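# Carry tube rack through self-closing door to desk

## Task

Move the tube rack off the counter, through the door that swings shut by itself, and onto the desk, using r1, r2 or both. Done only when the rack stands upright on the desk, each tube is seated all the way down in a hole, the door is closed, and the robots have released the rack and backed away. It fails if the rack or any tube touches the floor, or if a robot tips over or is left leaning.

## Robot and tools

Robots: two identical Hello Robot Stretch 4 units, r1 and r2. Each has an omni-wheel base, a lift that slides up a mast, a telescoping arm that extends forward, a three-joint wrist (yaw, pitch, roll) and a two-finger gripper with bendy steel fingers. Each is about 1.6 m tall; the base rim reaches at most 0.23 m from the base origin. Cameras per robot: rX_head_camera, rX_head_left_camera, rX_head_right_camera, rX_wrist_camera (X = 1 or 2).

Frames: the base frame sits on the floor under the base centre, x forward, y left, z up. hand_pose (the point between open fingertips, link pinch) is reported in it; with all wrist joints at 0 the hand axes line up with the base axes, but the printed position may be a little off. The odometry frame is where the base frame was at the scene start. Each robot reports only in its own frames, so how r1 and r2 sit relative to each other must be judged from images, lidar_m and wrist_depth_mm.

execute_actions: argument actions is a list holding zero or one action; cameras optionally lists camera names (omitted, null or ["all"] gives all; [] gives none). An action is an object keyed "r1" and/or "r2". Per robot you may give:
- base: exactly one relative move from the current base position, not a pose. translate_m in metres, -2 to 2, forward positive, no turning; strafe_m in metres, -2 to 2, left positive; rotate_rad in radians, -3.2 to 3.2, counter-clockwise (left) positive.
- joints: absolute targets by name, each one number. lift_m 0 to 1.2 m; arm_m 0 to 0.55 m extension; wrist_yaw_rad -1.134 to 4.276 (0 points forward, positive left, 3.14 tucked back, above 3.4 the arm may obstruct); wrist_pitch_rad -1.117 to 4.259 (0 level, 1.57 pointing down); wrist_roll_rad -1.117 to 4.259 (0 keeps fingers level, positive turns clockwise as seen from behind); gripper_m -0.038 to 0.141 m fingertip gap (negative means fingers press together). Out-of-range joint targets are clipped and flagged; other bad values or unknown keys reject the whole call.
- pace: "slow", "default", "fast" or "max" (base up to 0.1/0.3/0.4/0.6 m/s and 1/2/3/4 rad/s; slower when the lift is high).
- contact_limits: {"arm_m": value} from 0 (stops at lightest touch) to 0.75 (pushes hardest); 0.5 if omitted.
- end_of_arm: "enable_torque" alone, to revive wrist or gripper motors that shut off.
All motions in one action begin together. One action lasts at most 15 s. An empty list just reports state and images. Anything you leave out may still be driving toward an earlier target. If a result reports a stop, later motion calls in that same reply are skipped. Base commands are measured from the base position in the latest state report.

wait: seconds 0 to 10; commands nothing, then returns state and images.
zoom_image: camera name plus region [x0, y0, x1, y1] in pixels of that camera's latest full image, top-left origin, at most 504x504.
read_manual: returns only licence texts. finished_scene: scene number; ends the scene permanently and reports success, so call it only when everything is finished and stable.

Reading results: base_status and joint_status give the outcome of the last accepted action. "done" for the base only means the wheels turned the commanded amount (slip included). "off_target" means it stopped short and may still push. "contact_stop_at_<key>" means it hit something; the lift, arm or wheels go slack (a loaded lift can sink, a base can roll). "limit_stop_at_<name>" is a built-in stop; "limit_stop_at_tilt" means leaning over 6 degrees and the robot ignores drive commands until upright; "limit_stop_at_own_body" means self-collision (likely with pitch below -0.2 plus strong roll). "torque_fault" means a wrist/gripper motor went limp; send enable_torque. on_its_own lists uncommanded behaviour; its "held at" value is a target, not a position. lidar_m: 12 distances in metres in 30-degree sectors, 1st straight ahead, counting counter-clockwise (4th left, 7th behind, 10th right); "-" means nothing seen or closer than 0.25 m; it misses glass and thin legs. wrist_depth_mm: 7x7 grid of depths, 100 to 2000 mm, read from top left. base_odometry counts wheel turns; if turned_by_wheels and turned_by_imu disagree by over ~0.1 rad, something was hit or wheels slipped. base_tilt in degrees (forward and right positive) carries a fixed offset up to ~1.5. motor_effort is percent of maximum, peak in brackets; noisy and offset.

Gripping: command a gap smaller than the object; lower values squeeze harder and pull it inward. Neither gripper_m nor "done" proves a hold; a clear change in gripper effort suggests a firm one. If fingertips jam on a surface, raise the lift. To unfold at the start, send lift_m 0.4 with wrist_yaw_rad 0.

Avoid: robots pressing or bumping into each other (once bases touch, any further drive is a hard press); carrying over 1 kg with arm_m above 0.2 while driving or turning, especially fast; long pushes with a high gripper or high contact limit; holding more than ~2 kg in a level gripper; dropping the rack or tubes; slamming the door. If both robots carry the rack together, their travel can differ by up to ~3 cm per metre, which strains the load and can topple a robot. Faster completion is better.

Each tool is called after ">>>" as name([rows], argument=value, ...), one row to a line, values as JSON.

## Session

>>> execute_actions(actions=[])

Scene clock: 0.00 s.
r1.base_odometry: x=+0.000 y=+0.000 heading=+0.000 (m, m, rad; r1's odometry frame)
r1.turned_by_wheels: +0.000 (rad since the last result)
r1.turned_by_imu: +0.000 (rad since the last result)
r1.base_tilt: forward=-0.2 right=+0.6 (deg)
r1.lidar_m: 1.32 1.43 1.85 1.54 1.54 1.40 1.22 1.22 1.45 2.42 2.43 2.86
r1.base_status: not commanded
r1.joint_positions: lift_m=+0.155 arm_m=+0.000 wrist_yaw_rad=+3.055 wrist_pitch_rad=+0.001 wrist_roll_rad=-0.013 gripper_m=+0.057
r1.joint_status: not commanded
r1.motor_effort: lift_m=+21 arm_m=+0 wrist_yaw_rad=+4 wrist_pitch_rad=-10 wrist_roll_rad=+0 gripper_m=-5 wheel_0=+0 wheel_1=+0 wheel_2=+0 (%)
r1.hand_pose: x=-0.1085 y=+0.1121 z=+0.3326 quat_wxyz=(+0.043, -0.001, -0.007, +0.999) (m; r1's base frame)
r1.wrist_depth_mm: - 142 1336 1397 1499 1576 1537 / - 140 1281 1366 1537 1661 1537 / 110 144 246 1430 1537 1618 1537 / 143 163 1308 1397 1464 1661 1661 / 1205 1255 1308 1464 1464 1618 1499 / 1160 1160 200 1118 200 1060 1025 / 809 788 842 - 809 732 768
r2.base_odometry: x=+0.000 y=+0.000 heading=+0.000 (m, m, rad; r2's odometry frame)
r2.turned_by_wheels: +0.000 (rad since the last result)
r2.turned_by_imu: +0.000 (rad since the last result)
r2.base_tilt: forward=-0.2 right=+0.3 (deg)
r2.lidar_m: 2.18 1.14 1.16 1.42 1.67 1.69 2.20 1.32 2.82 2.56 2.28 2.33
r2.base_status: not commanded
r2.joint_positions: lift_m=+0.227 arm_m=-0.002 wrist_yaw_rad=+3.047 wrist_pitch_rad=+0.010 wrist_roll_rad=+0.006 gripper_m=+0.057
r2.joint_status: not commanded
r2.motor_effort: lift_m=+17 arm_m=-1 wrist_yaw_rad=-1 wrist_pitch_rad=-7 wrist_roll_rad=-1 gripper_m=-2 wheel_0=+0 wheel_1=+0 wheel_2=+1 (%)
r2.hand_pose: x=-0.1095 y=+0.1143 z=+0.4027 quat_wxyz=(+0.047, -0.005, +0.003, +0.999) (m; r2's base frame)
r2.wrist_depth_mm: 136 139 - - - 1618 1430 / 110 139 - - - 1661 1430 / 115 140 - - - 1618 1430 / 137 170 - - - 1618 1430 / - - - - - 1618 1430 / 1281 1499 195 1464 198 1430 1366 / 1025 946 991 110 991 917 976
pictures: r1_head_camera, r1_head_left_camera, r1_head_right_camera, r1_wrist_camera, r2_head_camera, r2_head_left_camera, r2_head_right_camera, r2_wrist_camera
Images, in order (width x height): r1_head_camera 420x560, r1_head_left_camera 420x672, r1_head_right_camera 420x672, r1_wrist_camera 616x392, r2_head_camera 420x560, r2_head_left_camera 420x672, r2_head_right_camera 420x672, r2_wrist_camera 616x392.

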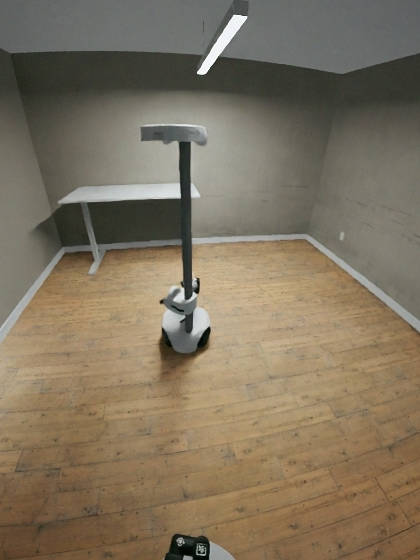

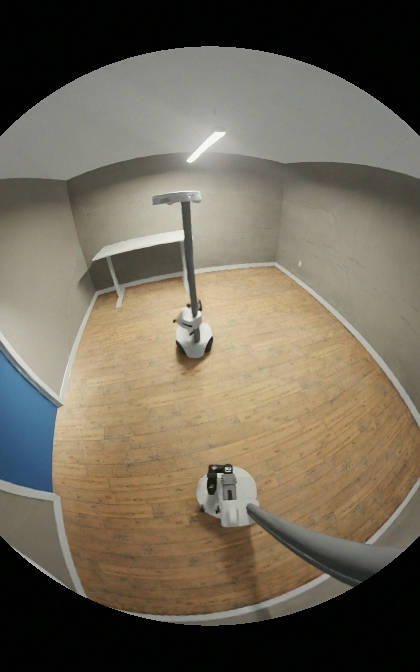

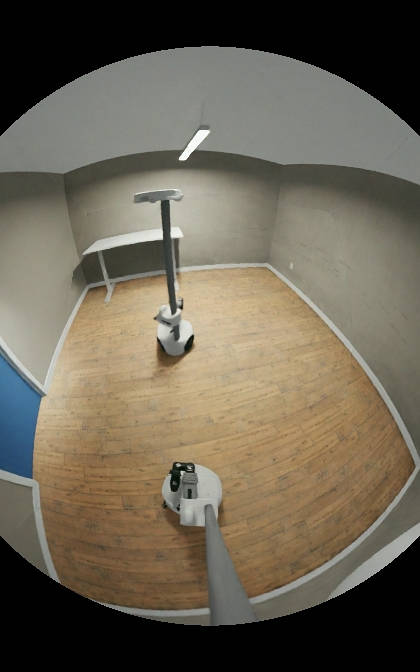

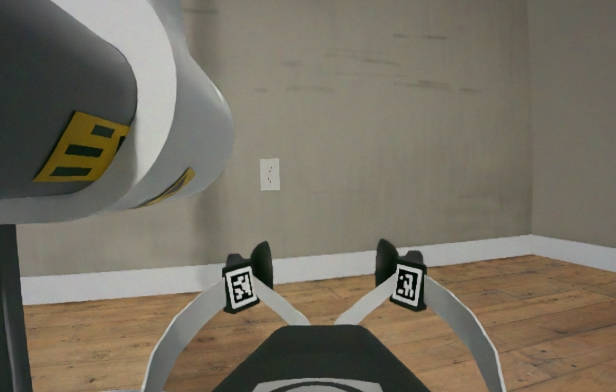

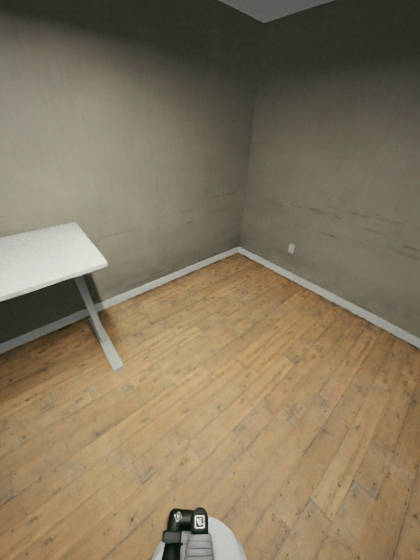

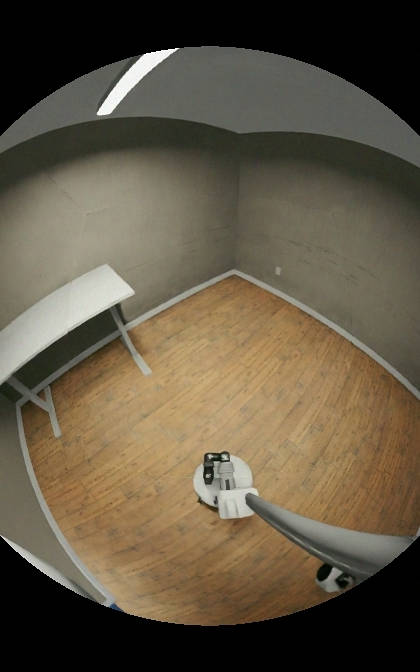

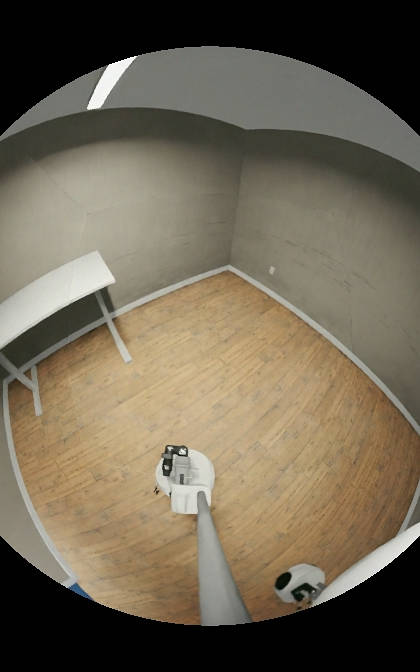

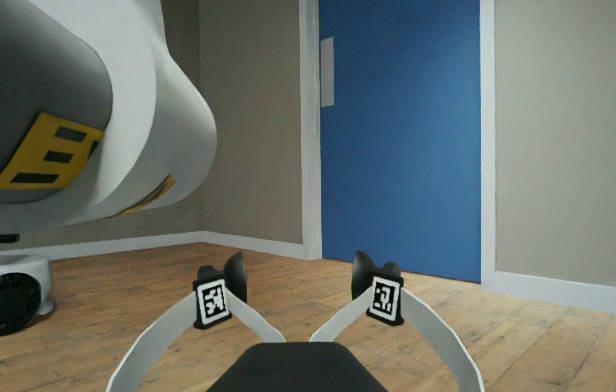

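>>> execute_actions([
  {"r1":{"base":{"rotate_rad":1.85}}},
], cameras=["r1_head_camera","r1_head_left_camera"])

Scene clock: 3.57 s.
r1.base_odometry: x=+0.000 y=+0.000 heading=+1.850 (m, m, rad; r1's odometry frame)
r1.turned_by_wheels: +1.850 (rad since the last result)
r1.turned_by_imu: +1.831 (rad since the last result)
r1.base_tilt: forward=-0.2 right=+0.7 (deg)
r1.lidar_m: 1.52 1.61 1.26 1.20 1.29 1.82 2.42 2.60 3.62 1.32 2.12 1.67
r1.base_status: done
r1.joint_positions: lift_m=+0.155 arm_m=+0.000 wrist_yaw_rad=+3.055 wrist_pitch_rad=+0.001 wrist_roll_rad=-0.013 gripper_m=+0.057
r1.joint_status: not commanded
r1.motor_effort: lift_m=+22(21) arm_m=+0(0) wrist_yaw_rad=+4(4) wrist_pitch_rad=-9(7) wrist_roll_rad=+1(1) gripper_m=-2(3) wheel_0=+0(8) wheel_1=-1(6) wheel_2=+0(10) (%)
r1.hand_pose: x=-0.1085 y=+0.1121 z=+0.3326 quat_wxyz=(+0.043, -0.001, -0.007, +0.999) (m; r1's base frame)
r1.wrist_depth_mm: - 143 - - - - 1576 / - 140 - - - - 1618 / 110 144 247 - - - 1661 / 144 163 - - - - 1661 / - - - 1983 1708 1863 1499 / 1160 1182 200 1138 201 1060 1025 / 809 788 842 - 820 741 768
r2.base_odometry: x=+0.000 y=+0.000 heading=+0.000 (m, m, rad; r2's odometry frame)
r2.turned_by_wheels: +0.000 (rad since the last result)
r2.turned_by_imu: +0.001 (rad since the last result)
r2.base_tilt: forward=-0.3 right=+0.2 (deg)
r2.lidar_m: 2.17 1.13 1.15 1.43 1.67 1.69 2.19 1.34 2.81 2.56 2.31 2.32
r2.base_status: not commanded
r2.joint_positions: lift_m=+0.227 arm_m=-0.002 wrist_yaw_rad=+3.047 wrist_pitch_rad=+0.010 wrist_roll_rad=+0.006 gripper_m=+0.057
r2.joint_status: not commanded
r2.motor_effort: lift_m=+17(17) arm_m=-1(1) wrist_yaw_rad=-1(1) wrist_pitch_rad=-8(8) wrist_roll_rad=+0(1) gripper_m=-4(5) wheel_0=+0(0) wheel_1=+0(1) wheel_2=+0(0) (%)
r2.hand_pose: x=-0.1095 y=+0.1143 z=+0.4027 quat_wxyz=(+0.047, -0.005, +0.003, +0.999) (m; r2's base frame)
r2.wrist_depth_mm: 136 139 - - - 1618 1464 / 110 139 - - - 1618 1430 / 115 140 - - - 1618 1464 / 137 170 - - - 1618 1430 / - - - - 1983 1661 1397 / 1255 1464 194 1430 197 1464 1397 / 1008 946 1008 110 1008 931 960
pictures: r1_head_camera, r1_head_left_camera
Images, in order (width x height): r1_head_camera 420x560, r1_head_left_camera 420x672.

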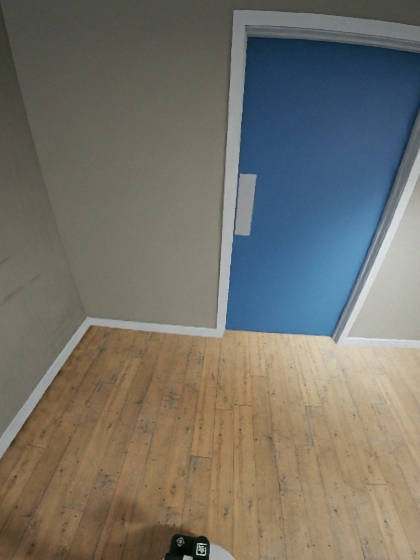

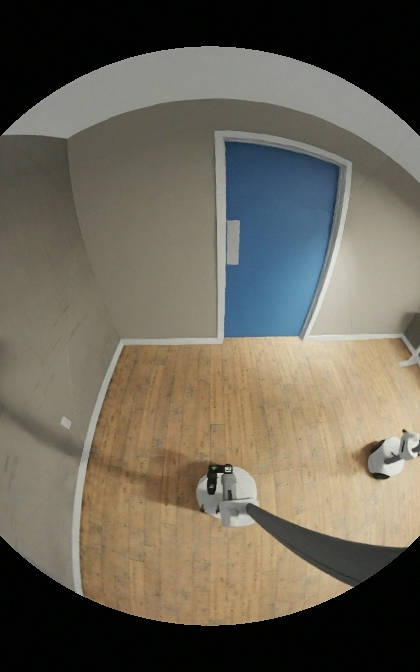

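>>> execute_actions([
  {"r1":{"base":{"rotate_rad":-0.09}}},
], cameras=[])

>>> execute_actions([
  {"r1":{"base":{"strafe_m":-0.4},"pace":"fast"}},
], cameras=[])

>>> execute_actions([
  {"r1":{"base":{"translate_m":0.95},"pace":"fast"}},
], cameras=["r1_head_camera","r2_head_left_camera"])

Scene clock: 10.30 s.
r1.base_odometry: x=+0.000 y=+0.000 heading=+1.760 (m, m, rad; r1's odometry frame)
r1.turned_by_wheels: -0.090 (rad since the last result)
r1.turned_by_imu: -0.090 (rad since the last result)
r1.base_tilt: forward=-0.2 right=+0.6 (deg)
r1.lidar_m: 1.51 1.57 1.27 1.21 1.25 1.67 2.43 2.53 3.29 1.32 2.34 1.73
r1.base_status: done
r1.joint_positions: lift_m=+0.155 arm_m=+0.000 wrist_yaw_rad=+3.055 wrist_pitch_rad=+0.001 wrist_roll_rad=-0.013 gripper_m=+0.057
r1.joint_status: not commanded
r1.motor_effort: lift_m=+21(22) arm_m=+0(0) wrist_yaw_rad=+5(4) wrist_pitch_rad=-7(10) wrist_roll_rad=-2(1) gripper_m=-4(2) wheel_0=+1(3) wheel_1=+2(4) wheel_2=+1(3) (%)
r1.hand_pose: x=-0.1085 y=+0.1121 z=+0.3326 quat_wxyz=(+0.043, -0.001, -0.007, +0.999) (m; r1's base frame)
r1.wrist_depth_mm: - 142 - - - 1983 1464 / - 140 - - - - 1430 / 110 144 246 - - - 1499 / 144 163 - - - - 1499 / - - - 1863 1708 1708 1430 / 1160 1160 200 1118 200 1042 1060 / 809 798 831 - 820 732 759
r2.base_odometry: x=+0.000 y=+0.000 heading=+0.000 (m, m, rad; r2's odometry frame)
r2.turned_by_wheels: +0.000 (rad since the last result)
r2.turned_by_imu: +0.001 (rad since the last result)
r2.base_tilt: forward=-0.2 right=+0.3 (deg)
r2.lidar_m: 2.15 1.13 1.14 1.43 1.66 1.67 2.20 1.35 2.82 2.54 2.30 2.32
r2.base_status: not commanded
r2.joint_positions: lift_m=+0.227 arm_m=-0.002 wrist_yaw_rad=+3.047 wrist_pitch_rad=+0.010 wrist_roll_rad=+0.006 gripper_m=+0.057
r2.joint_status: not commanded
r2.motor_effort: lift_m=+17(17) arm_m=-1(1) wrist_yaw_rad=-1(0) wrist_pitch_rad=-7(7) wrist_roll_rad=-1(1) gripper_m=-3(3) wheel_0=+0(0) wheel_1=-1(0) wheel_2=+1(1) (%)
r2.hand_pose: x=-0.1095 y=+0.1143 z=+0.4027 quat_wxyz=(+0.047, -0.005, +0.003, +0.999) (m; r2's base frame)
r2.wrist_depth_mm: 136 139 - - - 1661 1430 / 109 139 - - - 1661 1397 / 115 140 - - - 1618 1430 / 137 170 - - - 1618 1430 / - - - - 1983 1661 1464 / 1281 1537 195 1464 198 1397 1397 / 1025 931 1008 110 991 917 976
pictures: none
No camera images: the call's "cameras" was empty. Leave "cameras" out to get every camera's image.

Scene clock: 12.43 s.
r1.base_odometry: x=+0.393 y=+0.075 heading=+1.760 (m, m, rad; r1's odometry frame)
r1.turned_by_wheels: +0.000 (rad since the last result)
r1.turned_by_imu: -0.002 (rad since the last result)
r1.base_tilt: forward=-0.1 right=+0.6 (deg)
r1.lidar_m: 1.63 1.61 1.71 1.60 1.67 2.17 2.40 2.51 3.30 0.93 2.36 1.68
r1.base_status: done
r1.joint_positions: lift_m=+0.155 arm_m=+0.000 wrist_yaw_rad=+3.055 wrist_pitch_rad=+0.001 wrist_roll_rad=-0.013 gripper_m=+0.057
r1.joint_status: not commanded
r1.motor_effort: lift_m=+22(22) arm_m=+0(0) wrist_yaw_rad=+3(4) wrist_pitch_rad=-7(8) wrist_roll_rad=+0(1) gripper_m=-4(2) wheel_0=-1(11) wheel_1=+1(13) wheel_2=+0(2) (%)
r1.hand_pose: x=-0.1085 y=+0.1121 z=+0.3326 quat_wxyz=(+0.043, -0.001, -0.007, +0.999) (m; r1's base frame)
r1.wrist_depth_mm: - 142 - - - - 1921 / - 140 - - - - 1921 / 110 145 247 - - - 1983 / 144 163 - - - - 1983 / - - - 1921 1661 1808 1756 / 1138 1138 199 1118 200 1060 1025 / 798 788 842 - 798 741 759
r2.base_odometry: x=+0.000 y=+0.000 heading=+0.000 (m, m, rad; r2's odometry frame)
r2.turned_by_wheels: +0.000 (rad since the last result)
r2.turned_by_imu: +0.001 (rad since the last result)
r2.base_tilt: forward=-0.2 right=+0.2 (deg)
r2.lidar_m: 2.16 1.13 1.15 1.42 1.67 1.69 2.19 0.94 2.81 2.57 2.31 2.29
r2.base_status: not commanded
r2.joint_positions: lift_m=+0.227 arm_m=-0.002 wrist_yaw_rad=+3.047 wrist_pitch_rad=+0.010 wrist_roll_rad=+0.006 gripper_m=+0.057
r2.joint_status: not commanded
r2.motor_effort: lift_m=+17(17) arm_m=-1(1) wrist_yaw_rad=-2(1) wrist_pitch_rad=-7(7) wrist_roll_rad=+0(1) gripper_m=-7(3) wheel_0=+0(0) wheel_1=-1(1) wheel_2=+0(1) (%)
r2.hand_pose: x=-0.1095 y=+0.1143 z=+0.4027 quat_wxyz=(+0.047, -0.005, +0.003, +0.999) (m; r2's base frame)
r2.wrist_depth_mm: 136 139 - - - 1618 1430 / 109 139 - - - 1661 1397 / 115 140 - - - 1661 1430 / 137 170 - - - 1618 1464 / - - - - 1921 1708 1397 / 976 1499 195 1430 199 1430 1366 / 917 960 1008 110 1008 917 976
pictures: none
No camera images: the call's "cameras" was empty. Leave "cameras" out to get every camera's image.

Scene clock: 16.10 s.
r1.base_odometry: x=+0.214 y=+1.008 heading=+1.760 (m, m, rad; r1's odometry frame)
r1.turned_by_wheels: +0.000 (rad since the last result)
r1.turned_by_imu: -0.004 (rad since the last result)
r1.base_tilt: forward=-0.2 right=+0.6 (deg)
r1.lidar_m: 0.68 0.73 0.86 1.67 1.70 2.27 3.41 1.35 1.32 2.27 0.96 0.75
r1.base_status: done
r1.joint_positions: lift_m=+0.155 arm_m=+0.000 wrist_yaw_rad=+3.055 wrist_pitch_rad=+0.001 wrist_roll_rad=-0.013 gripper_m=+0.057
r1.joint_status: not commanded
r1.motor_effort: lift_m=+22(21) arm_m=+0(0) wrist_yaw_rad=+5(3) wrist_pitch_rad=-10(7) wrist_roll_rad=+0(1) gripper_m=-4(5) wheel_0=+0(8) wheel_1=+2(8) wheel_2=+2(13) (%)
r1.hand_pose: x=-0.1085 y=+0.1121 z=+0.3326 quat_wxyz=(+0.043, -0.001, -0.007, +0.999) (m; r1's base frame)
r1.wrist_depth_mm: - 142 - - - - 1983 / - 140 - - - - - / 110 144 247 - - - - / 144 163 - - - - - / - - - 1921 1708 1863 1756 / 1138 1160 200 1138 200 1060 1008 / 788 788 842 - 809 741 768
r2.base_odometry: x=+0.000 y=+0.000 heading=+0.000 (m, m, rad; r2's odometry frame)
r2.turned_by_wheels: +0.000 (rad since the last result)
r2.turned_by_imu: +0.001 (rad since the last result)
r2.base_tilt: forward=-0.3 right=+0.2 (deg)
r2.lidar_m: 2.15 1.13 1.15 1.42 1.66 1.69 1.28 2.78 2.81 2.56 2.31 2.33
r2.base_status: not commanded
r2.joint_positions: lift_m=+0.227 arm_m=-0.002 wrist_yaw_rad=+3.047 wrist_pitch_rad=+0.010 wrist_roll_rad=+0.006 gripper_m=+0.057
r2.joint_status: not commanded
r2.motor_effort: lift_m=+17(17) arm_m=+0(1) wrist_yaw_rad=-1(3) wrist_pitch_rad=-7(8) wrist_roll_rad=+0(0) gripper_m=-3(4) wheel_0=+0(0) wheel_1=-1(1) wheel_2=+1(1) (%)
r2.hand_pose: x=-0.1095 y=+0.1143 z=+0.4027 quat_wxyz=(+0.047, -0.005, +0.003, +0.999) (m; r2's base frame)
r2.wrist_depth_mm: 136 139 - - - 1618 1430 / 110 139 - - - 1661 1430 / 115 140 - - - 1618 1464 / 137 171 1618 - - 1618 1397 / - - - 1756 1983 1618 1430 / 1499 1464 195 1430 198 1397 1397 / 1008 946 1008 110 976 917 976
pictures: r1_head_camera, r2_head_left_camera
Images, in order (width x height): r1_head_camera 420x560, r2_head_left_camera 420x672.

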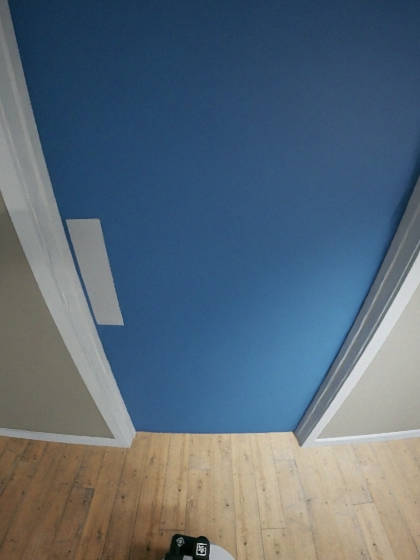

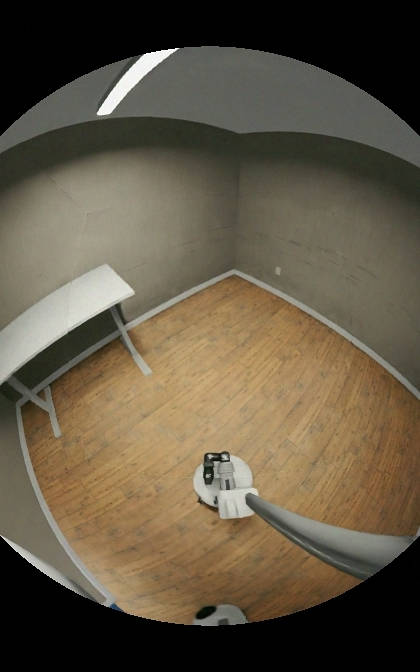

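>>> execute_actions([
  {"r1":{"base":{"strafe_m":0.1}},"r2":{"base":{"rotate_rad":2.3}}},
], cameras=[])

>>> execute_actions([
  {"r1":{"base":{"rotate_rad":3.17}}},
], cameras=["r2_head_left_camera","r2_head_camera"])

>>> execute_actions([
  {"r1":{"base":{"translate_m":-0.42}}},
], cameras=[])

>>> execute_actions([
  {"r1":{"base":{"translate_m":-0.7},"pace":"slow"}},
], cameras=["r1_head_left_camera","r2_head_left_camera"])

Scene clock: 22.00 s.
r1.base_odometry: x=+0.116 y=+0.989 heading=+1.760 (m, m, rad; r1's odometry frame)
r1.turned_by_wheels: +0.000 (rad since the last result)
r1.turned_by_imu: -0.002 (rad since the last result)
r1.base_tilt: forward=-0.1 right=+0.6 (deg)
r1.lidar_m: 0.69 0.67 0.85 1.57 1.63 2.12 3.43 1.51 1.37 2.38 0.92 0.73
r1.base_status: done
r1.joint_positions: lift_m=+0.155 arm_m=+0.000 wrist_yaw_rad=+3.055 wrist_pitch_rad=+0.001 wrist_roll_rad=-0.013 gripper_m=+0.057
r1.joint_status: not commanded
r1.motor_effort: lift_m=+21(21) arm_m=+0(0) wrist_yaw_rad=+4(3) wrist_pitch_rad=-7(8) wrist_roll_rad=+0(1) gripper_m=-4(2) wheel_0=-1(9) wheel_1=+1(9) wheel_2=+0(1) (%)
r1.hand_pose: x=-0.1085 y=+0.1121 z=+0.3326 quat_wxyz=(+0.043, -0.001, -0.007, +0.999) (m; r1's base frame)
r1.wrist_depth_mm: - 142 - - - - 1808 / - 140 - - - - 1863 / 110 144 246 - - - 1808 / 144 163 - - - - 1921 / - - - 1921 1708 1808 1661 / 1118 1160 200 1098 200 1060 1008 / 798 778 831 - 809 741 768
r2.base_odometry: x=+0.000 y=+0.000 heading=+2.300 (m, m, rad; r2's odometry frame)
r2.turned_by_wheels: +2.300 (rad since the last result)
r2.turned_by_imu: +2.357 (rad since the last result)
r2.base_tilt: forward=-0.2 right=+0.5 (deg)
r2.lidar_m: 1.67 1.38 1.36 2.78 2.93 2.38 2.30 2.46 1.21 1.15 1.24 1.73
r2.base_status: done
r2.joint_positions: lift_m=+0.227 arm_m=-0.002 wrist_yaw_rad=+3.047 wrist_pitch_rad=+0.010 wrist_roll_rad=+0.006 gripper_m=+0.057
r2.joint_status: not commanded
r2.motor_effort: lift_m=+17(17) arm_m=+0(1) wrist_yaw_rad=-2(2) wrist_pitch_rad=-8(7) wrist_roll_rad=-1(0) gripper_m=-1(1) wheel_0=-2(7) wheel_1=-2(9) wheel_2=+0(8) (%)
r2.hand_pose: x=-0.1095 y=+0.1143 z=+0.4027 quat_wxyz=(+0.047, -0.005, +0.003, +0.999) (m; r2's base frame)
r2.wrist_depth_mm: 136 139 - - - - - / 110 140 - - - - - / 115 140 - - - - - / 137 170 - - - - - / - - - - - - - / 1464 1499 194 1537 197 1397 1397 / 1008 946 1008 110 976 931 960
pictures: none
No camera images: the call's "cameras" was empty. Leave "cameras" out to get every camera's image.

Scene clock: 24.87 s.
r1.base_odometry: x=+0.116 y=+0.989 heading=-1.353 (m, m, rad; r1's odometry frame)
r1.turned_by_wheels: +3.170 (rad since the last result)
r1.turned_by_imu: +3.139 (rad since the last result)
r1.base_tilt: forward=-0.1 right=+0.6 (deg)
r1.lidar_m: 3.36 1.48 1.38 2.34 0.91 0.74 0.68 0.69 0.87 1.56 1.62 2.18
r1.base_status: done
r1.joint_positions: lift_m=+0.155 arm_m=+0.000 wrist_yaw_rad=+3.055 wrist_pitch_rad=+0.001 wrist_roll_rad=-0.013 gripper_m=+0.057
r1.joint_status: not commanded
r1.motor_effort: lift_m=+22(22) arm_m=+0(0) wrist_yaw_rad=+4(4) wrist_pitch_rad=-8(9) wrist_roll_rad=+1(0) gripper_m=-5(5) wheel_0=-3(9) wheel_1=-3(5) wheel_2=-1(9) (%)
r1.hand_pose: x=-0.1085 y=+0.1121 z=+0.3326 quat_wxyz=(+0.043, -0.001, -0.007, +0.999) (m; r1's base frame)
r1.wrist_depth_mm: - 143 788 842 831 866 798 / - 140 820 831 854 866 809 / 110 144 247 831 854 891 809 / 143 163 820 842 854 878 820 / 715 798 831 854 854 878 820 / 715 820 200 854 201 904 831 / 723 788 842 - 820 741 768
r2.base_odometry: x=+0.000 y=+0.000 heading=+2.300 (m, m, rad; r2's odometry frame)
r2.turned_by_wheels: +0.000 (rad since the last result)
r2.turned_by_imu: +0.001 (rad since the last result)
r2.base_tilt: forward=-0.2 right=+0.2 (deg)
r2.lidar_m: 1.66 1.39 1.37 2.76 2.92 2.37 2.30 2.49 1.19 1.16 1.23 1.71
r2.base_status: not commanded
r2.joint_positions: lift_m=+0.227 arm_m=-0.002 wrist_yaw_rad=+3.047 wrist_pitch_rad=+0.010 wrist_roll_rad=+0.006 gripper_m=+0.057
r2.joint_status: not commanded
r2.motor_effort: lift_m=+17(17) arm_m=-1(1) wrist_yaw_rad=-2(1) wrist_pitch_rad=-7(8) wrist_roll_rad=-1(1) gripper_m=-3(3) wheel_0=-2(2) wheel_1=-2(2) wheel_2=+0(0) (%)
r2.hand_pose: x=-0.1095 y=+0.1143 z=+0.4027 quat_wxyz=(+0.047, -0.005, +0.003, +0.999) (m; r2's base frame)
r2.wrist_depth_mm: 136 139 - - - - - / 110 139 - - - - - / 115 140 - - - - - / 137 170 - - - - - / - - - - - - - / 1464 1499 195 1464 197 1397 1366 / 1025 946 1008 110 991 917 976
pictures: r2_head_camera, r2_head_left_camera
Images, in order (width x height): r2_head_camera 420x560, r2_head_left_camera 420x672.

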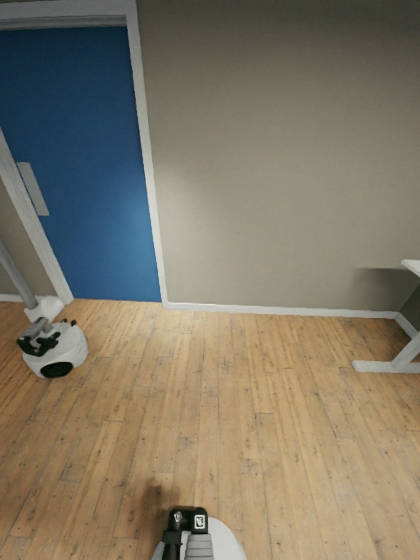

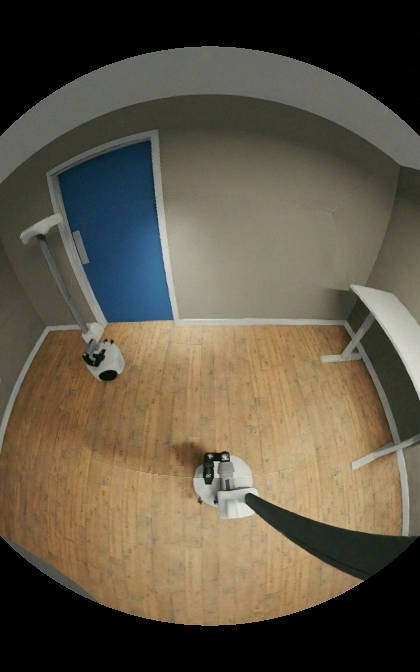

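Scene clock: 27.73 s.
r1.base_odometry: x=+0.025 y=+1.399 heading=-1.353 (m, m, rad; r1's odometry frame)
r1.turned_by_wheels: +0.000 (rad since the last result)
r1.turned_by_imu: +0.000 (rad since the last result)
r1.base_tilt: forward=-0.2 right=+0.7 (deg)
r1.lidar_m: 3.78 1.66 1.74 0.95 0.42 0.29 0.26 0.29 0.39 0.72 1.63 2.17
r1.base_status: done
r1.joint_positions: lift_m=+0.155 arm_m=+0.000 wrist_yaw_rad=+3.055 wrist_pitch_rad=+0.001 wrist_roll_rad=-0.013 gripper_m=+0.057
r1.joint_status: not commanded
r1.motor_effort: lift_m=+22(22) arm_m=+0(0) wrist_yaw_rad=+5(4) wrist_pitch_rad=-7(7) wrist_roll_rad=+0(0) gripper_m=-2(5) wheel_0=-1(7) wheel_1=-2(5) wheel_2=+0(11) (%)
r1.hand_pose: x=-0.1085 y=+0.1121 z=+0.3326 quat_wxyz=(+0.043, -0.001, -0.007, +0.999) (m; r1's base frame)
r1.wrist_depth_mm: - 142 407 413 421 433 433 / - 140 407 418 424 433 442 / 111 144 246 421 430 439 449 / 143 163 415 418 427 436 445 / 404 407 413 424 430 442 455 / 404 413 199 424 200 445 459 / 407 410 424 - 445 445 459
r2.base_odometry: x=+0.000 y=+0.000 heading=+2.300 (m, m, rad; r2's odometry frame)
r2.turned_by_wheels: +0.000 (rad since the last result)
r2.turned_by_imu: +0.001 (rad since the last result)
r2.base_tilt: forward=-0.1 right=+0.4 (deg)
r2.lidar_m: 1.67 1.65 2.52 2.77 2.93 2.35 2.29 2.44 1.18 1.16 1.24 1.70
r2.base_status: not commanded
r2.joint_positions: lift_m=+0.227 arm_m=-0.002 wrist_yaw_rad=+3.047 wrist_pitch_rad=+0.010 wrist_roll_rad=+0.006 gripper_m=+0.057
r2.joint_status: not commanded
r2.motor_effort: lift_m=+17(17) arm_m=+0(1) wrist_yaw_rad=+0(1) wrist_pitch_rad=-8(7) wrist_roll_rad=+0(1) gripper_m=-5(4) wheel_0=-1(2) wheel_1=-2(2) wheel_2=+0(0) (%)
r2.hand_pose: x=-0.1095 y=+0.1143 z=+0.4027 quat_wxyz=(+0.047, -0.005, +0.003, +0.999) (m; r2's base frame)
r2.wrist_depth_mm: 136 139 - - - - - / 109 140 - - - - - / 115 140 - - - - - / 137 171 - - - - - / - - - - - - - / 1464 1576 194 1464 196 1397 1430 / 1008 976 1025 110 991 904 976
pictures: none
No camera images: the call's "cameras" was empty. Leave "cameras" out to get every camera's image.

Scene clock: 36.00 s.
r1.base_odometry: x=-0.125 y=+2.082 heading=-1.355 (m, m, rad; r1's odometry frame)
r1.turned_by_wheels: -0.001 (rad since the last result)
r1.turned_by_imu: -0.197 (rad since the last result)
r1.base_tilt: forward=-0.1 right=+0.6 (deg)
r1.lidar_m: 3.61 2.14 0.55 0.25 0.25 - 0.25 0.34 1.95 1.70 0.54 0.53
r1.base_status: done
r1.joint_positions: lift_m=+0.155 arm_m=+0.000 wrist_yaw_rad=+3.055 wrist_pitch_rad=+0.001 wrist_roll_rad=-0.013 gripper_m=+0.057
r1.joint_status: not commanded
r1.motor_effort: lift_m=+21(22) arm_m=+0(0) wrist_yaw_rad=+3(3) wrist_pitch_rad=-6(9) wrist_roll_rad=+0(1) gripper_m=-2(4) wheel_0=-17(18) wheel_1=-12(33) wheel_2=+12(20) (%)
r1.hand_pose: x=-0.1085 y=+0.1121 z=+0.3326 quat_wxyz=(+0.043, -0.001, -0.007, +0.999) (m; r1's base frame)
r1.wrist_depth_mm: - 142 340 291 253 221 202 / - 140 324 296 255 222 203 / 111 144 247 298 257 224 205 / 143 163 340 301 259 227 208 / - 455 362 298 250 228 208 / 1138 462 199 293 201 221 210 / 809 469 375 - 255 223 209
r2.base_odometry: x=+0.000 y=+0.000 heading=+2.300 (m, m, rad; r2's odometry frame)
r2.turned_by_wheels: +0.000 (rad since the last result)
r2.turned_by_imu: +0.003 (rad since the last result)
r2.base_tilt: forward=-0.2 right=+0.4 (deg)
r2.lidar_m: 1.66 1.97 2.51 2.77 2.92 2.38 2.30 2.45 1.20 1.15 1.24 1.72
r2.base_status: not commanded
r2.joint_positions: lift_m=+0.227 arm_m=-0.002 wrist_yaw_rad=+3.047 wrist_pitch_rad=+0.010 wrist_roll_rad=+0.006 gripper_m=+0.057
r2.joint_status: not commanded
r2.motor_effort: lift_m=+17(17) arm_m=+0(1) wrist_yaw_rad=-5(1) wrist_pitch_rad=-8(7) wrist_roll_rad=+0(1) gripper_m=-3(4) wheel_0=-2(2) wheel_1=-2(2) wheel_2=+0(0) (%)
r2.hand_pose: x=-0.1095 y=+0.1143 z=+0.4027 quat_wxyz=(+0.047, -0.005, +0.003, +0.999) (m; r2's base frame)
r2.wrist_depth_mm: 136 139 - - - - - / 109 139 - - - - - / 115 140 - - - - - / 137 171 - - - - - / - - - - - - - / 1499 1499 195 1464 197 1464 1430 / 1008 946 1008 110 991 917 960
pictures: r1_head_left_camera, r2_head_left_camera
Images, in order (width x height): r1_head_left_camera 420x672, r2_head_left_camera 420x672.

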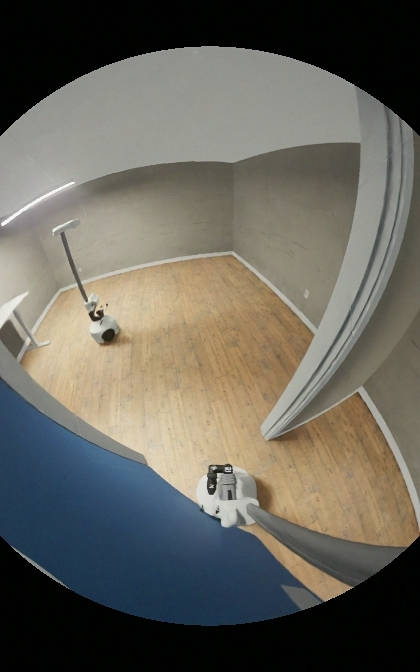

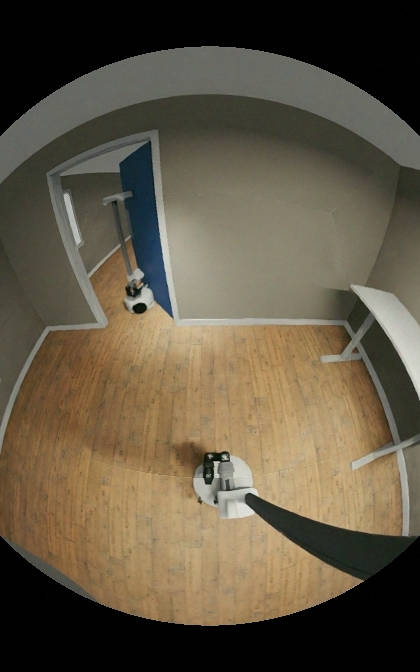

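>>> execute_actions([
  {"r1":{"base":{"rotate_rad":0.2},"pace":"slow"},"r2":{"base":{"strafe_m":0.95}}},
], cameras=[])

>>> execute_actions([
  {"r1":{"base":{"translate_m":-0.4},"pace":"slow"}},
], cameras=["r1_head_left_camera","r2_head_left_camera"])

Scene clock: 41.93 s.
r1.base_odometry: x=-0.125 y=+2.082 heading=-1.156 (m, m, rad; r1's odometry frame)
r1.turned_by_wheels: +0.199 (rad since the last result)
r1.turned_by_imu: +0.194 (rad since the last result)
r1.base_tilt: forward=-0.2 right=+0.6 (deg)
r1.lidar_m: 1.94 4.45 0.37 0.25 - 0.25 0.26 2.54 1.80 1.40 0.52 0.59
r1.base_status: done
r1.joint_positions: lift_m=+0.155 arm_m=+0.000 wrist_yaw_rad=+3.055 wrist_pitch_rad=+0.001 wrist_roll_rad=-0.013 gripper_m=+0.057
r1.joint_status: not commanded
r1.motor_effort: lift_m=+22(22) arm_m=+0(0) wrist_yaw_rad=+4(5) wrist_pitch_rad=-8(9) wrist_roll_rad=+0(1) gripper_m=-5(4) wheel_0=-15(21) wheel_1=-9(14) wheel_2=+6(12) (%)
r1.hand_pose: x=-0.1085 y=+0.1121 z=+0.3326 quat_wxyz=(+0.043, -0.001, -0.007, +0.999) (m; r1's base frame)
r1.wrist_depth_mm: - 143 392 312 252 209 - / - 140 366 315 255 211 187 / 110 144 246 317 257 215 189 / 144 163 389 324 259 216 191 / - 1756 433 315 247 217 193 / 1138 1138 200 310 200 208 193 / 820 778 459 - 250 208 193
r2.base_odometry: x=-0.709 y=-0.633 heading=+2.300 (m, m, rad; r2's odometry frame)
r2.turned_by_wheels: +0.000 (rad since the last result)
r2.turned_by_imu: +0.003 (rad since the last result)
r2.base_tilt: forward=-0.1 right=+0.3 (deg)
r2.lidar_m: 1.84 1.80 1.88 1.80 1.94 2.31 2.25 2.40 2.99 2.11 2.24 1.76
r2.base_status: done
r2.joint_positions: lift_m=+0.227 arm_m=-0.002 wrist_yaw_rad=+3.047 wrist_pitch_rad=+0.010 wrist_roll_rad=+0.006 gripper_m=+0.057
r2.joint_status: not commanded
r2.motor_effort: lift_m=+17(17) arm_m=-1(1) wrist_yaw_rad=+0(2) wrist_pitch_rad=-8(7) wrist_roll_rad=-1(0) gripper_m=-1(2) wheel_0=+0(12) wheel_1=+2(11) wheel_2=+0(1) (%)
r2.hand_pose: x=-0.1095 y=+0.1143 z=+0.4027 quat_wxyz=(+0.047, -0.005, +0.003, +0.999) (m; r2's base frame)
r2.wrist_depth_mm: 136 139 - - - - - / 110 140 - - - - - / 114 140 - - - - - / 137 170 - - - - - / - - - - - - - / 1537 1499 194 1464 198 1397 1397 / 1025 960 1025 110 991 931 991
pictures: none
No camera images: the call's "cameras" was empty. Leave "cameras" out to get every camera's image.

Scene clock: 47.20 s.
r1.base_odometry: x=-0.286 y=+2.448 heading=-1.157 (m, m, rad; r1's odometry frame)
r1.turned_by_wheels: +0.000 (rad since the last result)
r1.turned_by_imu: -0.001 (rad since the last result)
r1.base_tilt: forward=-0.2 right=+0.7 (deg)
r1.lidar_m: 2.33 0.62 0.25 0.25 - 0.25 4.02 2.56 1.79 1.69 1.03 0.83
r1.base_status: done
r1.joint_positions: lift_m=+0.155 arm_m=+0.000 wrist_yaw_rad=+3.055 wrist_pitch_rad=+0.001 wrist_roll_rad=-0.013 gripper_m=+0.057
r1.joint_status: not commanded
r1.motor_effort: lift_m=+22(21) arm_m=+0(0) wrist_yaw_rad=+4(3) wrist_pitch_rad=-8(8) wrist_roll_rad=-1(1) gripper_m=-4(4) wheel_0=-11(19) wheel_1=-1(13) wheel_2=+7(14) (%)
r1.hand_pose: x=-0.1085 y=+0.1121 z=+0.3326 quat_wxyz=(+0.043, -0.001, -0.007, +0.999) (m; r1's base frame)
r1.wrist_depth_mm: - 142 - - 257 195 - / - 140 - - 260 197 169 / 110 145 246 - 263 199 171 / 144 163 - - 267 200 172 / - - - 1708 246 202 174 / 1138 1182 200 351 201 189 174 / 809 788 854 - 250 190 -
r2.base_odometry: x=-0.709 y=-0.633 heading=+2.300 (m, m, rad; r2's odometry frame)
r2.turned_by_wheels: +0.000 (rad since the last result)
r2.turned_by_imu: +0.002 (rad since the last result)
r2.base_tilt: forward=-0.2 right=+0.5 (deg)
r2.lidar_m: 1.86 1.81 1.87 1.81 1.92 2.33 2.26 2.40 3.00 2.11 2.27 1.77
r2.base_status: not commanded
r2.joint_positions: lift_m=+0.227 arm_m=-0.002 wrist_yaw_rad=+3.047 wrist_pitch_rad=+0.010 wrist_roll_rad=+0.006 gripper_m=+0.057
r2.joint_status: not commanded
r2.motor_effort: lift_m=+17(17) arm_m=-1(1) wrist_yaw_rad=-1(1) wrist_pitch_rad=-8(7) wrist_roll_rad=+0(1) gripper_m=-5(2) wheel_0=+0(0) wheel_1=+2(2) wheel_2=+0(0) (%)
r2.hand_pose: x=-0.1095 y=+0.1143 z=+0.4027 quat_wxyz=(+0.047, -0.005, +0.003, +0.999) (m; r2's base frame)
r2.wrist_depth_mm: 136 139 - - - - - / 109 139 - - - - - / 115 140 - - - - - / 137 171 - - - - - / - - - - - - - / 1537 1499 194 1464 198 1397 1366 / 1008 946 1008 110 1008 904 960
pictures: r1_head_left_camera, r2_head_left_camera
Images, in order (width x height): r1_head_left_camera 420x672, r2_head_left_camera 420x672.

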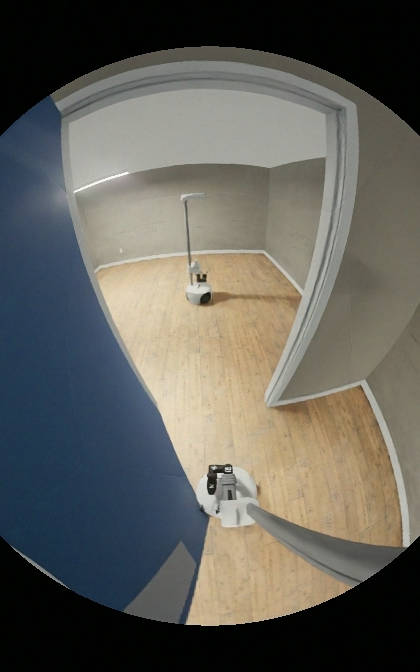

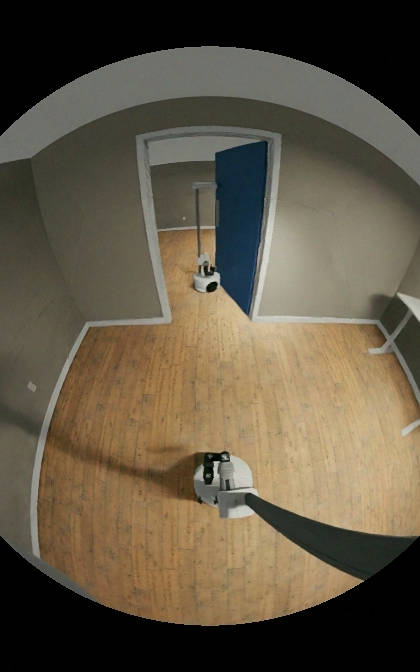

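>>> execute_actions([
  {"r1":{"base":{"strafe_m":0.42},"pace":"slow"},"r2":{"base":{"translate_m":1.3}}},
], cameras=["r1_head_left_camera","r2_head_left_camera"])

Scene clock: 54.63 s.
r1.base_odometry: x=+0.088 y=+2.614 heading=-1.147 (m, m, rad; r1's odometry frame)
r1.turned_by_wheels: +0.009 (rad since the last result)
r1.turned_by_imu: -0.003 (rad since the last result)
r1.base_tilt: forward=-0.1 right=+0.7 (deg)
r1.lidar_m: 0.56 0.25 0.25 - 0.25 0.31 4.00 3.15 2.25 2.10 1.08 1.08
r1.base_status: strafe_m contact_stop (by the wheels' count: +0.410 of +0.420)
r1.joint_positions: lift_m=+0.155 arm_m=+0.000 wrist_yaw_rad=+3.055 wrist_pitch_rad=+0.001 wrist_roll_rad=-0.013 gripper_m=+0.057
r1.joint_status: not commanded
r1.on_its_own: the wheels are slack since a contact_stop
r1.motor_effort: lift_m=+22(22) arm_m=+0(0) wrist_yaw_rad=+5(6) wrist_pitch_rad=-7(9) wrist_roll_rad=-2(1) gripper_m=-3(8) wheel_0=+0(31) wheel_1=+0(36) wheel_2=+0(6) (%)
r1.hand_pose: x=-0.1084 y=+0.1122 z=+0.3326 quat_wxyz=(+0.044, -0.001, -0.007, +0.999) (m; r1's base frame)
r1.wrist_depth_mm: - 142 - - - 234 - / - 140 - - - 238 172 / 111 144 248 - - 244 174 / 143 163 - - - 246 177 / - - - 1983 424 247 178 / 1138 1182 200 1138 200 211 177 / 798 778 854 - 424 209 -
r2.base_odometry: x=-1.575 y=+0.337 heading=+2.300 (m, m, rad; r2's odometry frame)
r2.turned_by_wheels: +0.001 (rad since the last result)
r2.turned_by_imu: -0.001 (rad since the last result)
r2.base_tilt: forward=-0.1 right=+0.3 (deg)
r2.lidar_m: 1.09 0.69 0.65 1.76 1.87 2.63 3.64 3.77 2.25 1.45 0.64 0.71
r2.base_status: done
r2.joint_positions: lift_m=+0.227 arm_m=-0.002 wrist_yaw_rad=+3.047 wrist_pitch_rad=+0.010 wrist_roll_rad=+0.006 gripper_m=+0.057
r2.joint_status: not commanded
r2.motor_effort: lift_m=+17(17) arm_m=-1(1) wrist_yaw_rad=-3(1) wrist_pitch_rad=-7(7) wrist_roll_rad=-1(1) gripper_m=-6(4) wheel_0=+1(6) wheel_1=+4(8) wheel_2=+1(10) (%)
r2.hand_pose: x=-0.1095 y=+0.1143 z=+0.4027 quat_wxyz=(+0.047, -0.005, +0.003, +0.999) (m; r2's base frame)
r2.wrist_depth_mm: 136 139 - - - - - / 109 139 - - - - - / 115 140 - - - - - / 137 171 - - - - - / - - - - - - - / 1537 1464 194 1499 198 1464 1397 / 1025 946 991 110 1008 917 991
pictures: r1_head_left_camera, r2_head_left_camera
Images, in order (width x height): r1_head_left_camera 420x672, r2_head_left_camera 420x672.

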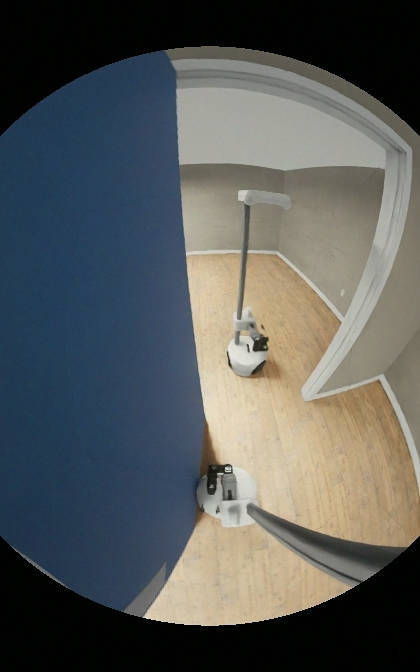

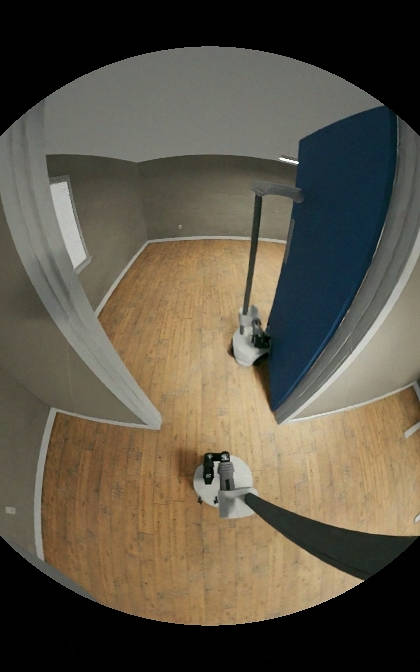

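>>> execute_actions([
  {"r1":{"base":{"translate_m":-0.2},"pace":"slow"},"r2":{"base":{"strafe_m":0.15}}},
], cameras=[])

>>> execute_actions([
  {"r2":{"base":{"translate_m":0.8}}},
], cameras=["r1_head_left_camera","r2_head_left_camera"])

Scene clock: 59.73 s.
r1.base_odometry: x=+0.006 y=+2.796 heading=-1.148 (m, m, rad; r1's odometry frame)
r1.turned_by_wheels: +0.000 (rad since the last result)
r1.turned_by_imu: -0.002 (rad since the last result)
r1.base_tilt: forward=-0.2 right=+0.7 (deg)
r1.lidar_m: 0.60 0.25 0.25 - 0.26 3.92 3.79 3.15 2.25 2.10 1.31 1.22
r1.base_status: done
r1.joint_positions: lift_m=+0.155 arm_m=+0.000 wrist_yaw_rad=+3.055 wrist_pitch_rad=+0.001 wrist_roll_rad=-0.013 gripper_m=+0.057
r1.joint_status: not commanded
r1.motor_effort: lift_m=+22(22) arm_m=+0(0) wrist_yaw_rad=+3(5) wrist_pitch_rad=-8(8) wrist_roll_rad=+0(1) gripper_m=-4(5) wheel_0=-7(9) wheel_1=+0(5) wheel_2=+2(10) (%)
r1.hand_pose: x=-0.1084 y=+0.1122 z=+0.3326 quat_wxyz=(+0.044, -0.001, -0.007, +0.999) (m; r1's base frame)
r1.wrist_depth_mm: - 142 - - - 226 - / - 140 - - - 229 168 / 110 144 248 - - 234 170 / 144 163 - - - 236 173 / - - - 1921 1661 237 174 / 1160 1160 200 1098 200 204 173 / 798 788 842 - 820 203 -
r2.base_odometry: x=-1.687 y=+0.237 heading=+2.300 (m, m, rad; r2's odometry frame)
r2.turned_by_wheels: +0.000 (rad since the last result)
r2.turned_by_imu: +0.002 (rad since the last result)
r2.base_tilt: forward=-0.2 right=+0.4 (deg)
r2.lidar_m: 1.47 0.56 0.65 1.59 1.68 2.42 3.62 3.80 2.41 1.50 0.79 0.93
r2.base_status: done
r2.joint_positions: lift_m=+0.227 arm_m=-0.002 wrist_yaw_rad=+3.047 wrist_pitch_rad=+0.010 wrist_roll_rad=+0.006 gripper_m=+0.057
r2.joint_status: not commanded
r2.motor_effort: lift_m=+17(17) arm_m=-1(1) wrist_yaw_rad=-5(1) wrist_pitch_rad=-7(7) wrist_roll_rad=+0(0) gripper_m=-4(4) wheel_0=-1(9) wheel_1=+2(10) wheel_2=+0(2) (%)
r2.hand_pose: x=-0.1095 y=+0.1143 z=+0.4027 quat_wxyz=(+0.047, -0.005, +0.003, +0.999) (m; r2's base frame)
r2.wrist_depth_mm: 136 139 - - - - - / 109 139 - - - - - / 114 140 - - - - - / 137 170 - - - - - / - - - - - - - / 1464 1464 195 1464 198 1430 1397 / 1008 960 1008 110 991 946 991
pictures: none
No camera images: the call's "cameras" was empty. Leave "cameras" out to get every camera's image.

Scene clock: 63.87 s.
r1.base_odometry: x=+0.006 y=+2.796 heading=-1.148 (m, m, rad; r1's odometry frame)
r1.turned_by_wheels: +0.000 (rad since the last result)
r1.turned_by_imu: -0.002 (rad since the last result)
r1.base_tilt: forward=-0.2 right=+0.6 (deg)
r1.lidar_m: 0.62 0.25 0.25 - 0.25 3.90 3.80 3.16 2.23 2.11 0.67 0.62
r1.base_status: not commanded
r1.joint_positions: lift_m=+0.155 arm_m=+0.000 wrist_yaw_rad=+3.055 wrist_pitch_rad=+0.001 wrist_roll_rad=-0.013 gripper_m=+0.057
r1.joint_status: not commanded
r1.motor_effort: lift_m=+21(22) arm_m=+0(0) wrist_yaw_rad=+4(6) wrist_pitch_rad=-8(8) wrist_roll_rad=+0(0) gripper_m=-1(4) wheel_0=-7(7) wheel_1=+0(0) wheel_2=+3(3) (%)
r1.hand_pose: x=-0.1084 y=+0.1122 z=+0.3326 quat_wxyz=(+0.044, -0.001, -0.007, +0.999) (m; r1's base frame)
r1.wrist_depth_mm: - 142 - - - 227 - / - 140 - - - 230 169 / 110 144 247 - - 235 171 / 144 163 - - - 236 173 / - - - 1921 1708 236 174 / 1138 1138 200 1118 201 205 173 / 809 798 842 - 809 204 -
r2.base_odometry: x=-2.220 y=+0.833 heading=+2.301 (m, m, rad; r2's odometry frame)
r2.turned_by_wheels: +0.000 (rad since the last result)
r2.turned_by_imu: -0.001 (rad since the last result)
r2.base_tilt: forward=-0.3 right=+0.4 (deg)
r2.lidar_m: 4.36 2.14 1.62 0.77 0.38 3.20 - 4.40 0.66 0.64 0.63 0.63
r2.base_status: done
r2.joint_positions: lift_m=+0.227 arm_m=-0.002 wrist_yaw_rad=+3.047 wrist_pitch_rad=+0.010 wrist_roll_rad=+0.006 gripper_m=+0.057
r2.joint_status: not commanded
r2.motor_effort: lift_m=+17(17) arm_m=-1(1) wrist_yaw_rad=-1(1) wrist_pitch_rad=-7(8) wrist_roll_rad=+0(1) gripper_m=-5(4) wheel_0=+1(6) wheel_1=+3(7) wheel_2=+0(10) (%)
r2.hand_pose: x=-0.1095 y=+0.1143 z=+0.4027 quat_wxyz=(+0.047, -0.005, +0.003, +0.999) (m; r2's base frame)
r2.wrist_depth_mm: 136 139 - - - 452 345 / 109 139 - - - 455 347 / 115 140 - - - 459 347 / 137 170 - - - 459 351 / - - - - - 462 353 / 1464 1499 195 1430 197 462 351 / 1008 946 1008 110 1008 404 353
pictures: r1_head_left_camera, r2_head_left_camera
Images, in order (width x height): r1_head_left_camera 420x672, r2_head_left_camera 420x672.

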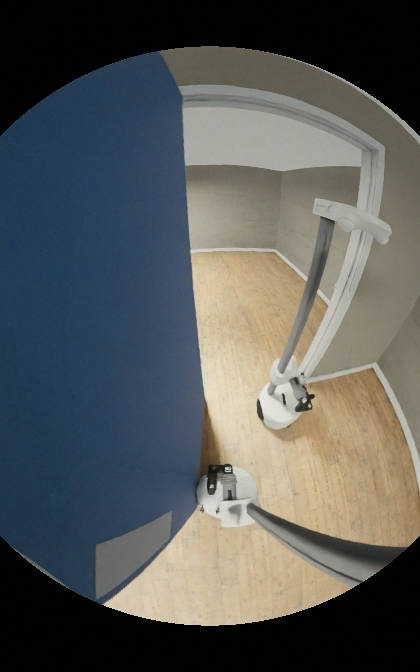

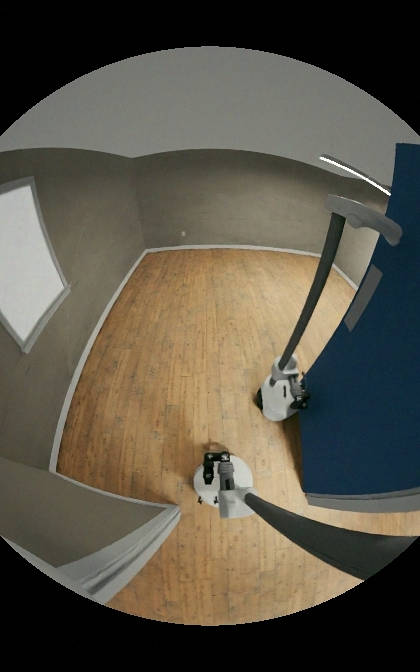

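>>> execute_actions([
  {"r2":{"base":{"translate_m":0.08},"pace":"slow"}},
], cameras=[])

>>> execute_actions([
  {"r2":{"base":{"strafe_m":0.45},"pace":"slow"}},
], cameras=["r2_head_left_camera"])

Scene clock: 67.93 s.
r1.base_odometry: x=+0.006 y=+2.796 heading=-1.148 (m, m, rad; r1's odometry frame)
r1.turned_by_wheels: +0.000 (rad since the last result)
r1.turned_by_imu: -0.002 (rad since the last result)
r1.base_tilt: forward=-0.1 right=+0.6 (deg)
r1.lidar_m: 0.61 0.26 0.25 - 0.25 3.89 3.81 3.16 2.24 2.11 0.58 0.56
r1.base_status: not commanded
r1.joint_positions: lift_m=+0.155 arm_m=+0.000 wrist_yaw_rad=+3.055 wrist_pitch_rad=+0.001 wrist_roll_rad=-0.013 gripper_m=+0.057
r1.joint_status: not commanded
r1.motor_effort: lift_m=+22(22) arm_m=+0(0) wrist_yaw_rad=+6(5) wrist_pitch_rad=-9(8) wrist_roll_rad=+0(1) gripper_m=-4(4) wheel_0=-7(7) wheel_1=+0(0) wheel_2=+2(3) (%)
r1.hand_pose: x=-0.1084 y=+0.1122 z=+0.3326 quat_wxyz=(+0.044, -0.001, -0.007, +0.999) (m; r1's base frame)
r1.wrist_depth_mm: - 142 - - - 226 - / - 140 - - - 230 168 / 110 144 247 - - 235 171 / 144 163 - - - 237 172 / - - - 1983 1661 239 173 / 1138 1138 200 1118 202 204 173 / 809 788 854 - 820 203 -
r2.base_odometry: x=-2.273 y=+0.892 heading=+2.301 (m, m, rad; r2's odometry frame)
r2.turned_by_wheels: +0.000 (rad since the last result)
r2.turned_by_imu: +0.001 (rad since the last result)
r2.base_tilt: forward=-0.2 right=+0.4 (deg)
r2.lidar_m: 4.28 2.11 1.63 1.06 0.44 0.47 - 4.54 0.67 0.65 0.56 0.58
r2.base_status: done
r2.joint_positions: lift_m=+0.227 arm_m=-0.002 wrist_yaw_rad=+3.047 wrist_pitch_rad=+0.010 wrist_roll_rad=+0.006 gripper_m=+0.057
r2.joint_status: not commanded
r2.motor_effort: lift_m=+17(17) arm_m=-1(1) wrist_yaw_rad=-2(1) wrist_pitch_rad=-7(7) wrist_roll_rad=+0(0) gripper_m=-1(4) wheel_0=+2(7) wheel_1=+4(7) wheel_2=-2(7) (%)
r2.hand_pose: x=-0.1095 y=+0.1143 z=+0.4027 quat_wxyz=(+0.047, -0.005, +0.003, +0.999) (m; r2's base frame)
r2.wrist_depth_mm: 136 139 - - - 442 439 / 109 140 - - - 449 445 / 115 140 - - - 455 442 / 137 170 - - - 455 445 / - - - - - 455 445 / 1464 1430 194 1499 198 455 449 / 1025 946 1008 110 991 436 452
pictures: none
No camera images: the call's "cameras" was empty. Leave "cameras" out to get every camera's image.

Scene clock: 73.57 s.
r1.base_odometry: x=+0.006 y=+2.796 heading=-1.148 (m, m, rad; r1's odometry frame)
r1.turned_by_wheels: +0.000 (rad since the last result)
r1.turned_by_imu: -0.002 (rad since the last result)
r1.base_tilt: forward=-0.2 right=+0.6 (deg)
r1.lidar_m: 0.62 0.25 0.25 - 0.25 3.90 3.81 3.16 2.23 2.11 0.93 1.23
r1.base_status: not commanded
r1.joint_positions: lift_m=+0.155 arm_m=+0.000 wrist_yaw_rad=+3.055 wrist_pitch_rad=+0.001 wrist_roll_rad=-0.013 gripper_m=+0.057
r1.joint_status: not commanded
r1.motor_effort: lift_m=+22(22) arm_m=+0(0) wrist_yaw_rad=+5(4) wrist_pitch_rad=-8(7) wrist_roll_rad=+1(1) gripper_m=-6(4) wheel_0=-7(7) wheel_1=+0(0) wheel_2=+3(2) (%)
r1.hand_pose: x=-0.1084 y=+0.1122 z=+0.3326 quat_wxyz=(+0.044, -0.001, -0.007, +0.999) (m; r1's base frame)
r1.wrist_depth_mm: - 142 - - - 225 - / - 140 - - - 230 169 / 111 144 246 - - 235 171 / 144 163 - - - 236 173 / - - - - 1708 238 174 / 1138 1138 199 1098 200 205 173 / 820 778 842 - 820 204 -
r2.base_odometry: x=-2.608 y=+0.592 heading=+2.301 (m, m, rad; r2's odometry frame)
r2.turned_by_wheels: +0.000 (rad since the last result)
r2.turned_by_imu: +0.003 (rad since the last result)
r2.base_tilt: forward=-0.2 right=+0.3 (deg)
r2.lidar_m: 3.82 1.50 1.16 0.98 0.39 0.28 0.26 0.27 1.14 1.10 0.94 4.42
r2.base_status: done
r2.joint_positions: lift_m=+0.227 arm_m=-0.002 wrist_yaw_rad=+3.047 wrist_pitch_rad=+0.010 wrist_roll_rad=+0.006 gripper_m=+0.057
r2.joint_status: not commanded
r2.motor_effort: lift_m=+17(17) arm_m=-1(1) wrist_yaw_rad=-3(0) wrist_pitch_rad=-7(6) wrist_roll_rad=+0(1) gripper_m=-6(2) wheel_0=-3(3) wheel_1=+2(8) wheel_2=+0(1) (%)
r2.hand_pose: x=-0.1095 y=+0.1143 z=+0.4027 quat_wxyz=(+0.047, -0.005, +0.003, +0.999) (m; r2's base frame)
r2.wrist_depth_mm: 136 139 402 407 410 418 424 / 110 140 402 410 413 418 421 / 115 140 404 407 418 421 427 / 137 170 407 410 415 421 424 / - 397 407 415 418 424 430 / 1464 392 194 413 196 427 430 / 1008 392 413 110 424 424 430
pictures: r2_head_left_camera
Images, in order (width x height): r2_head_left_camera 420x672.

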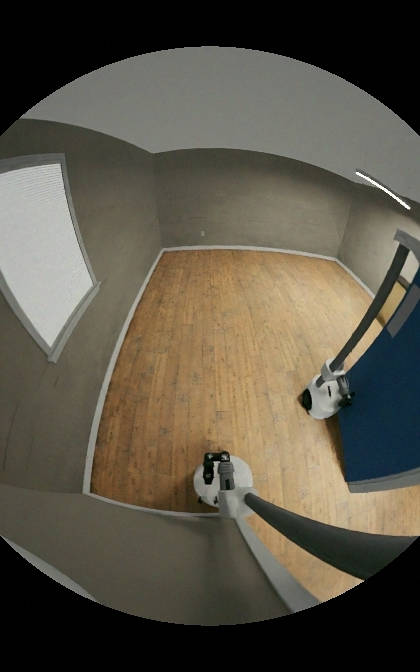

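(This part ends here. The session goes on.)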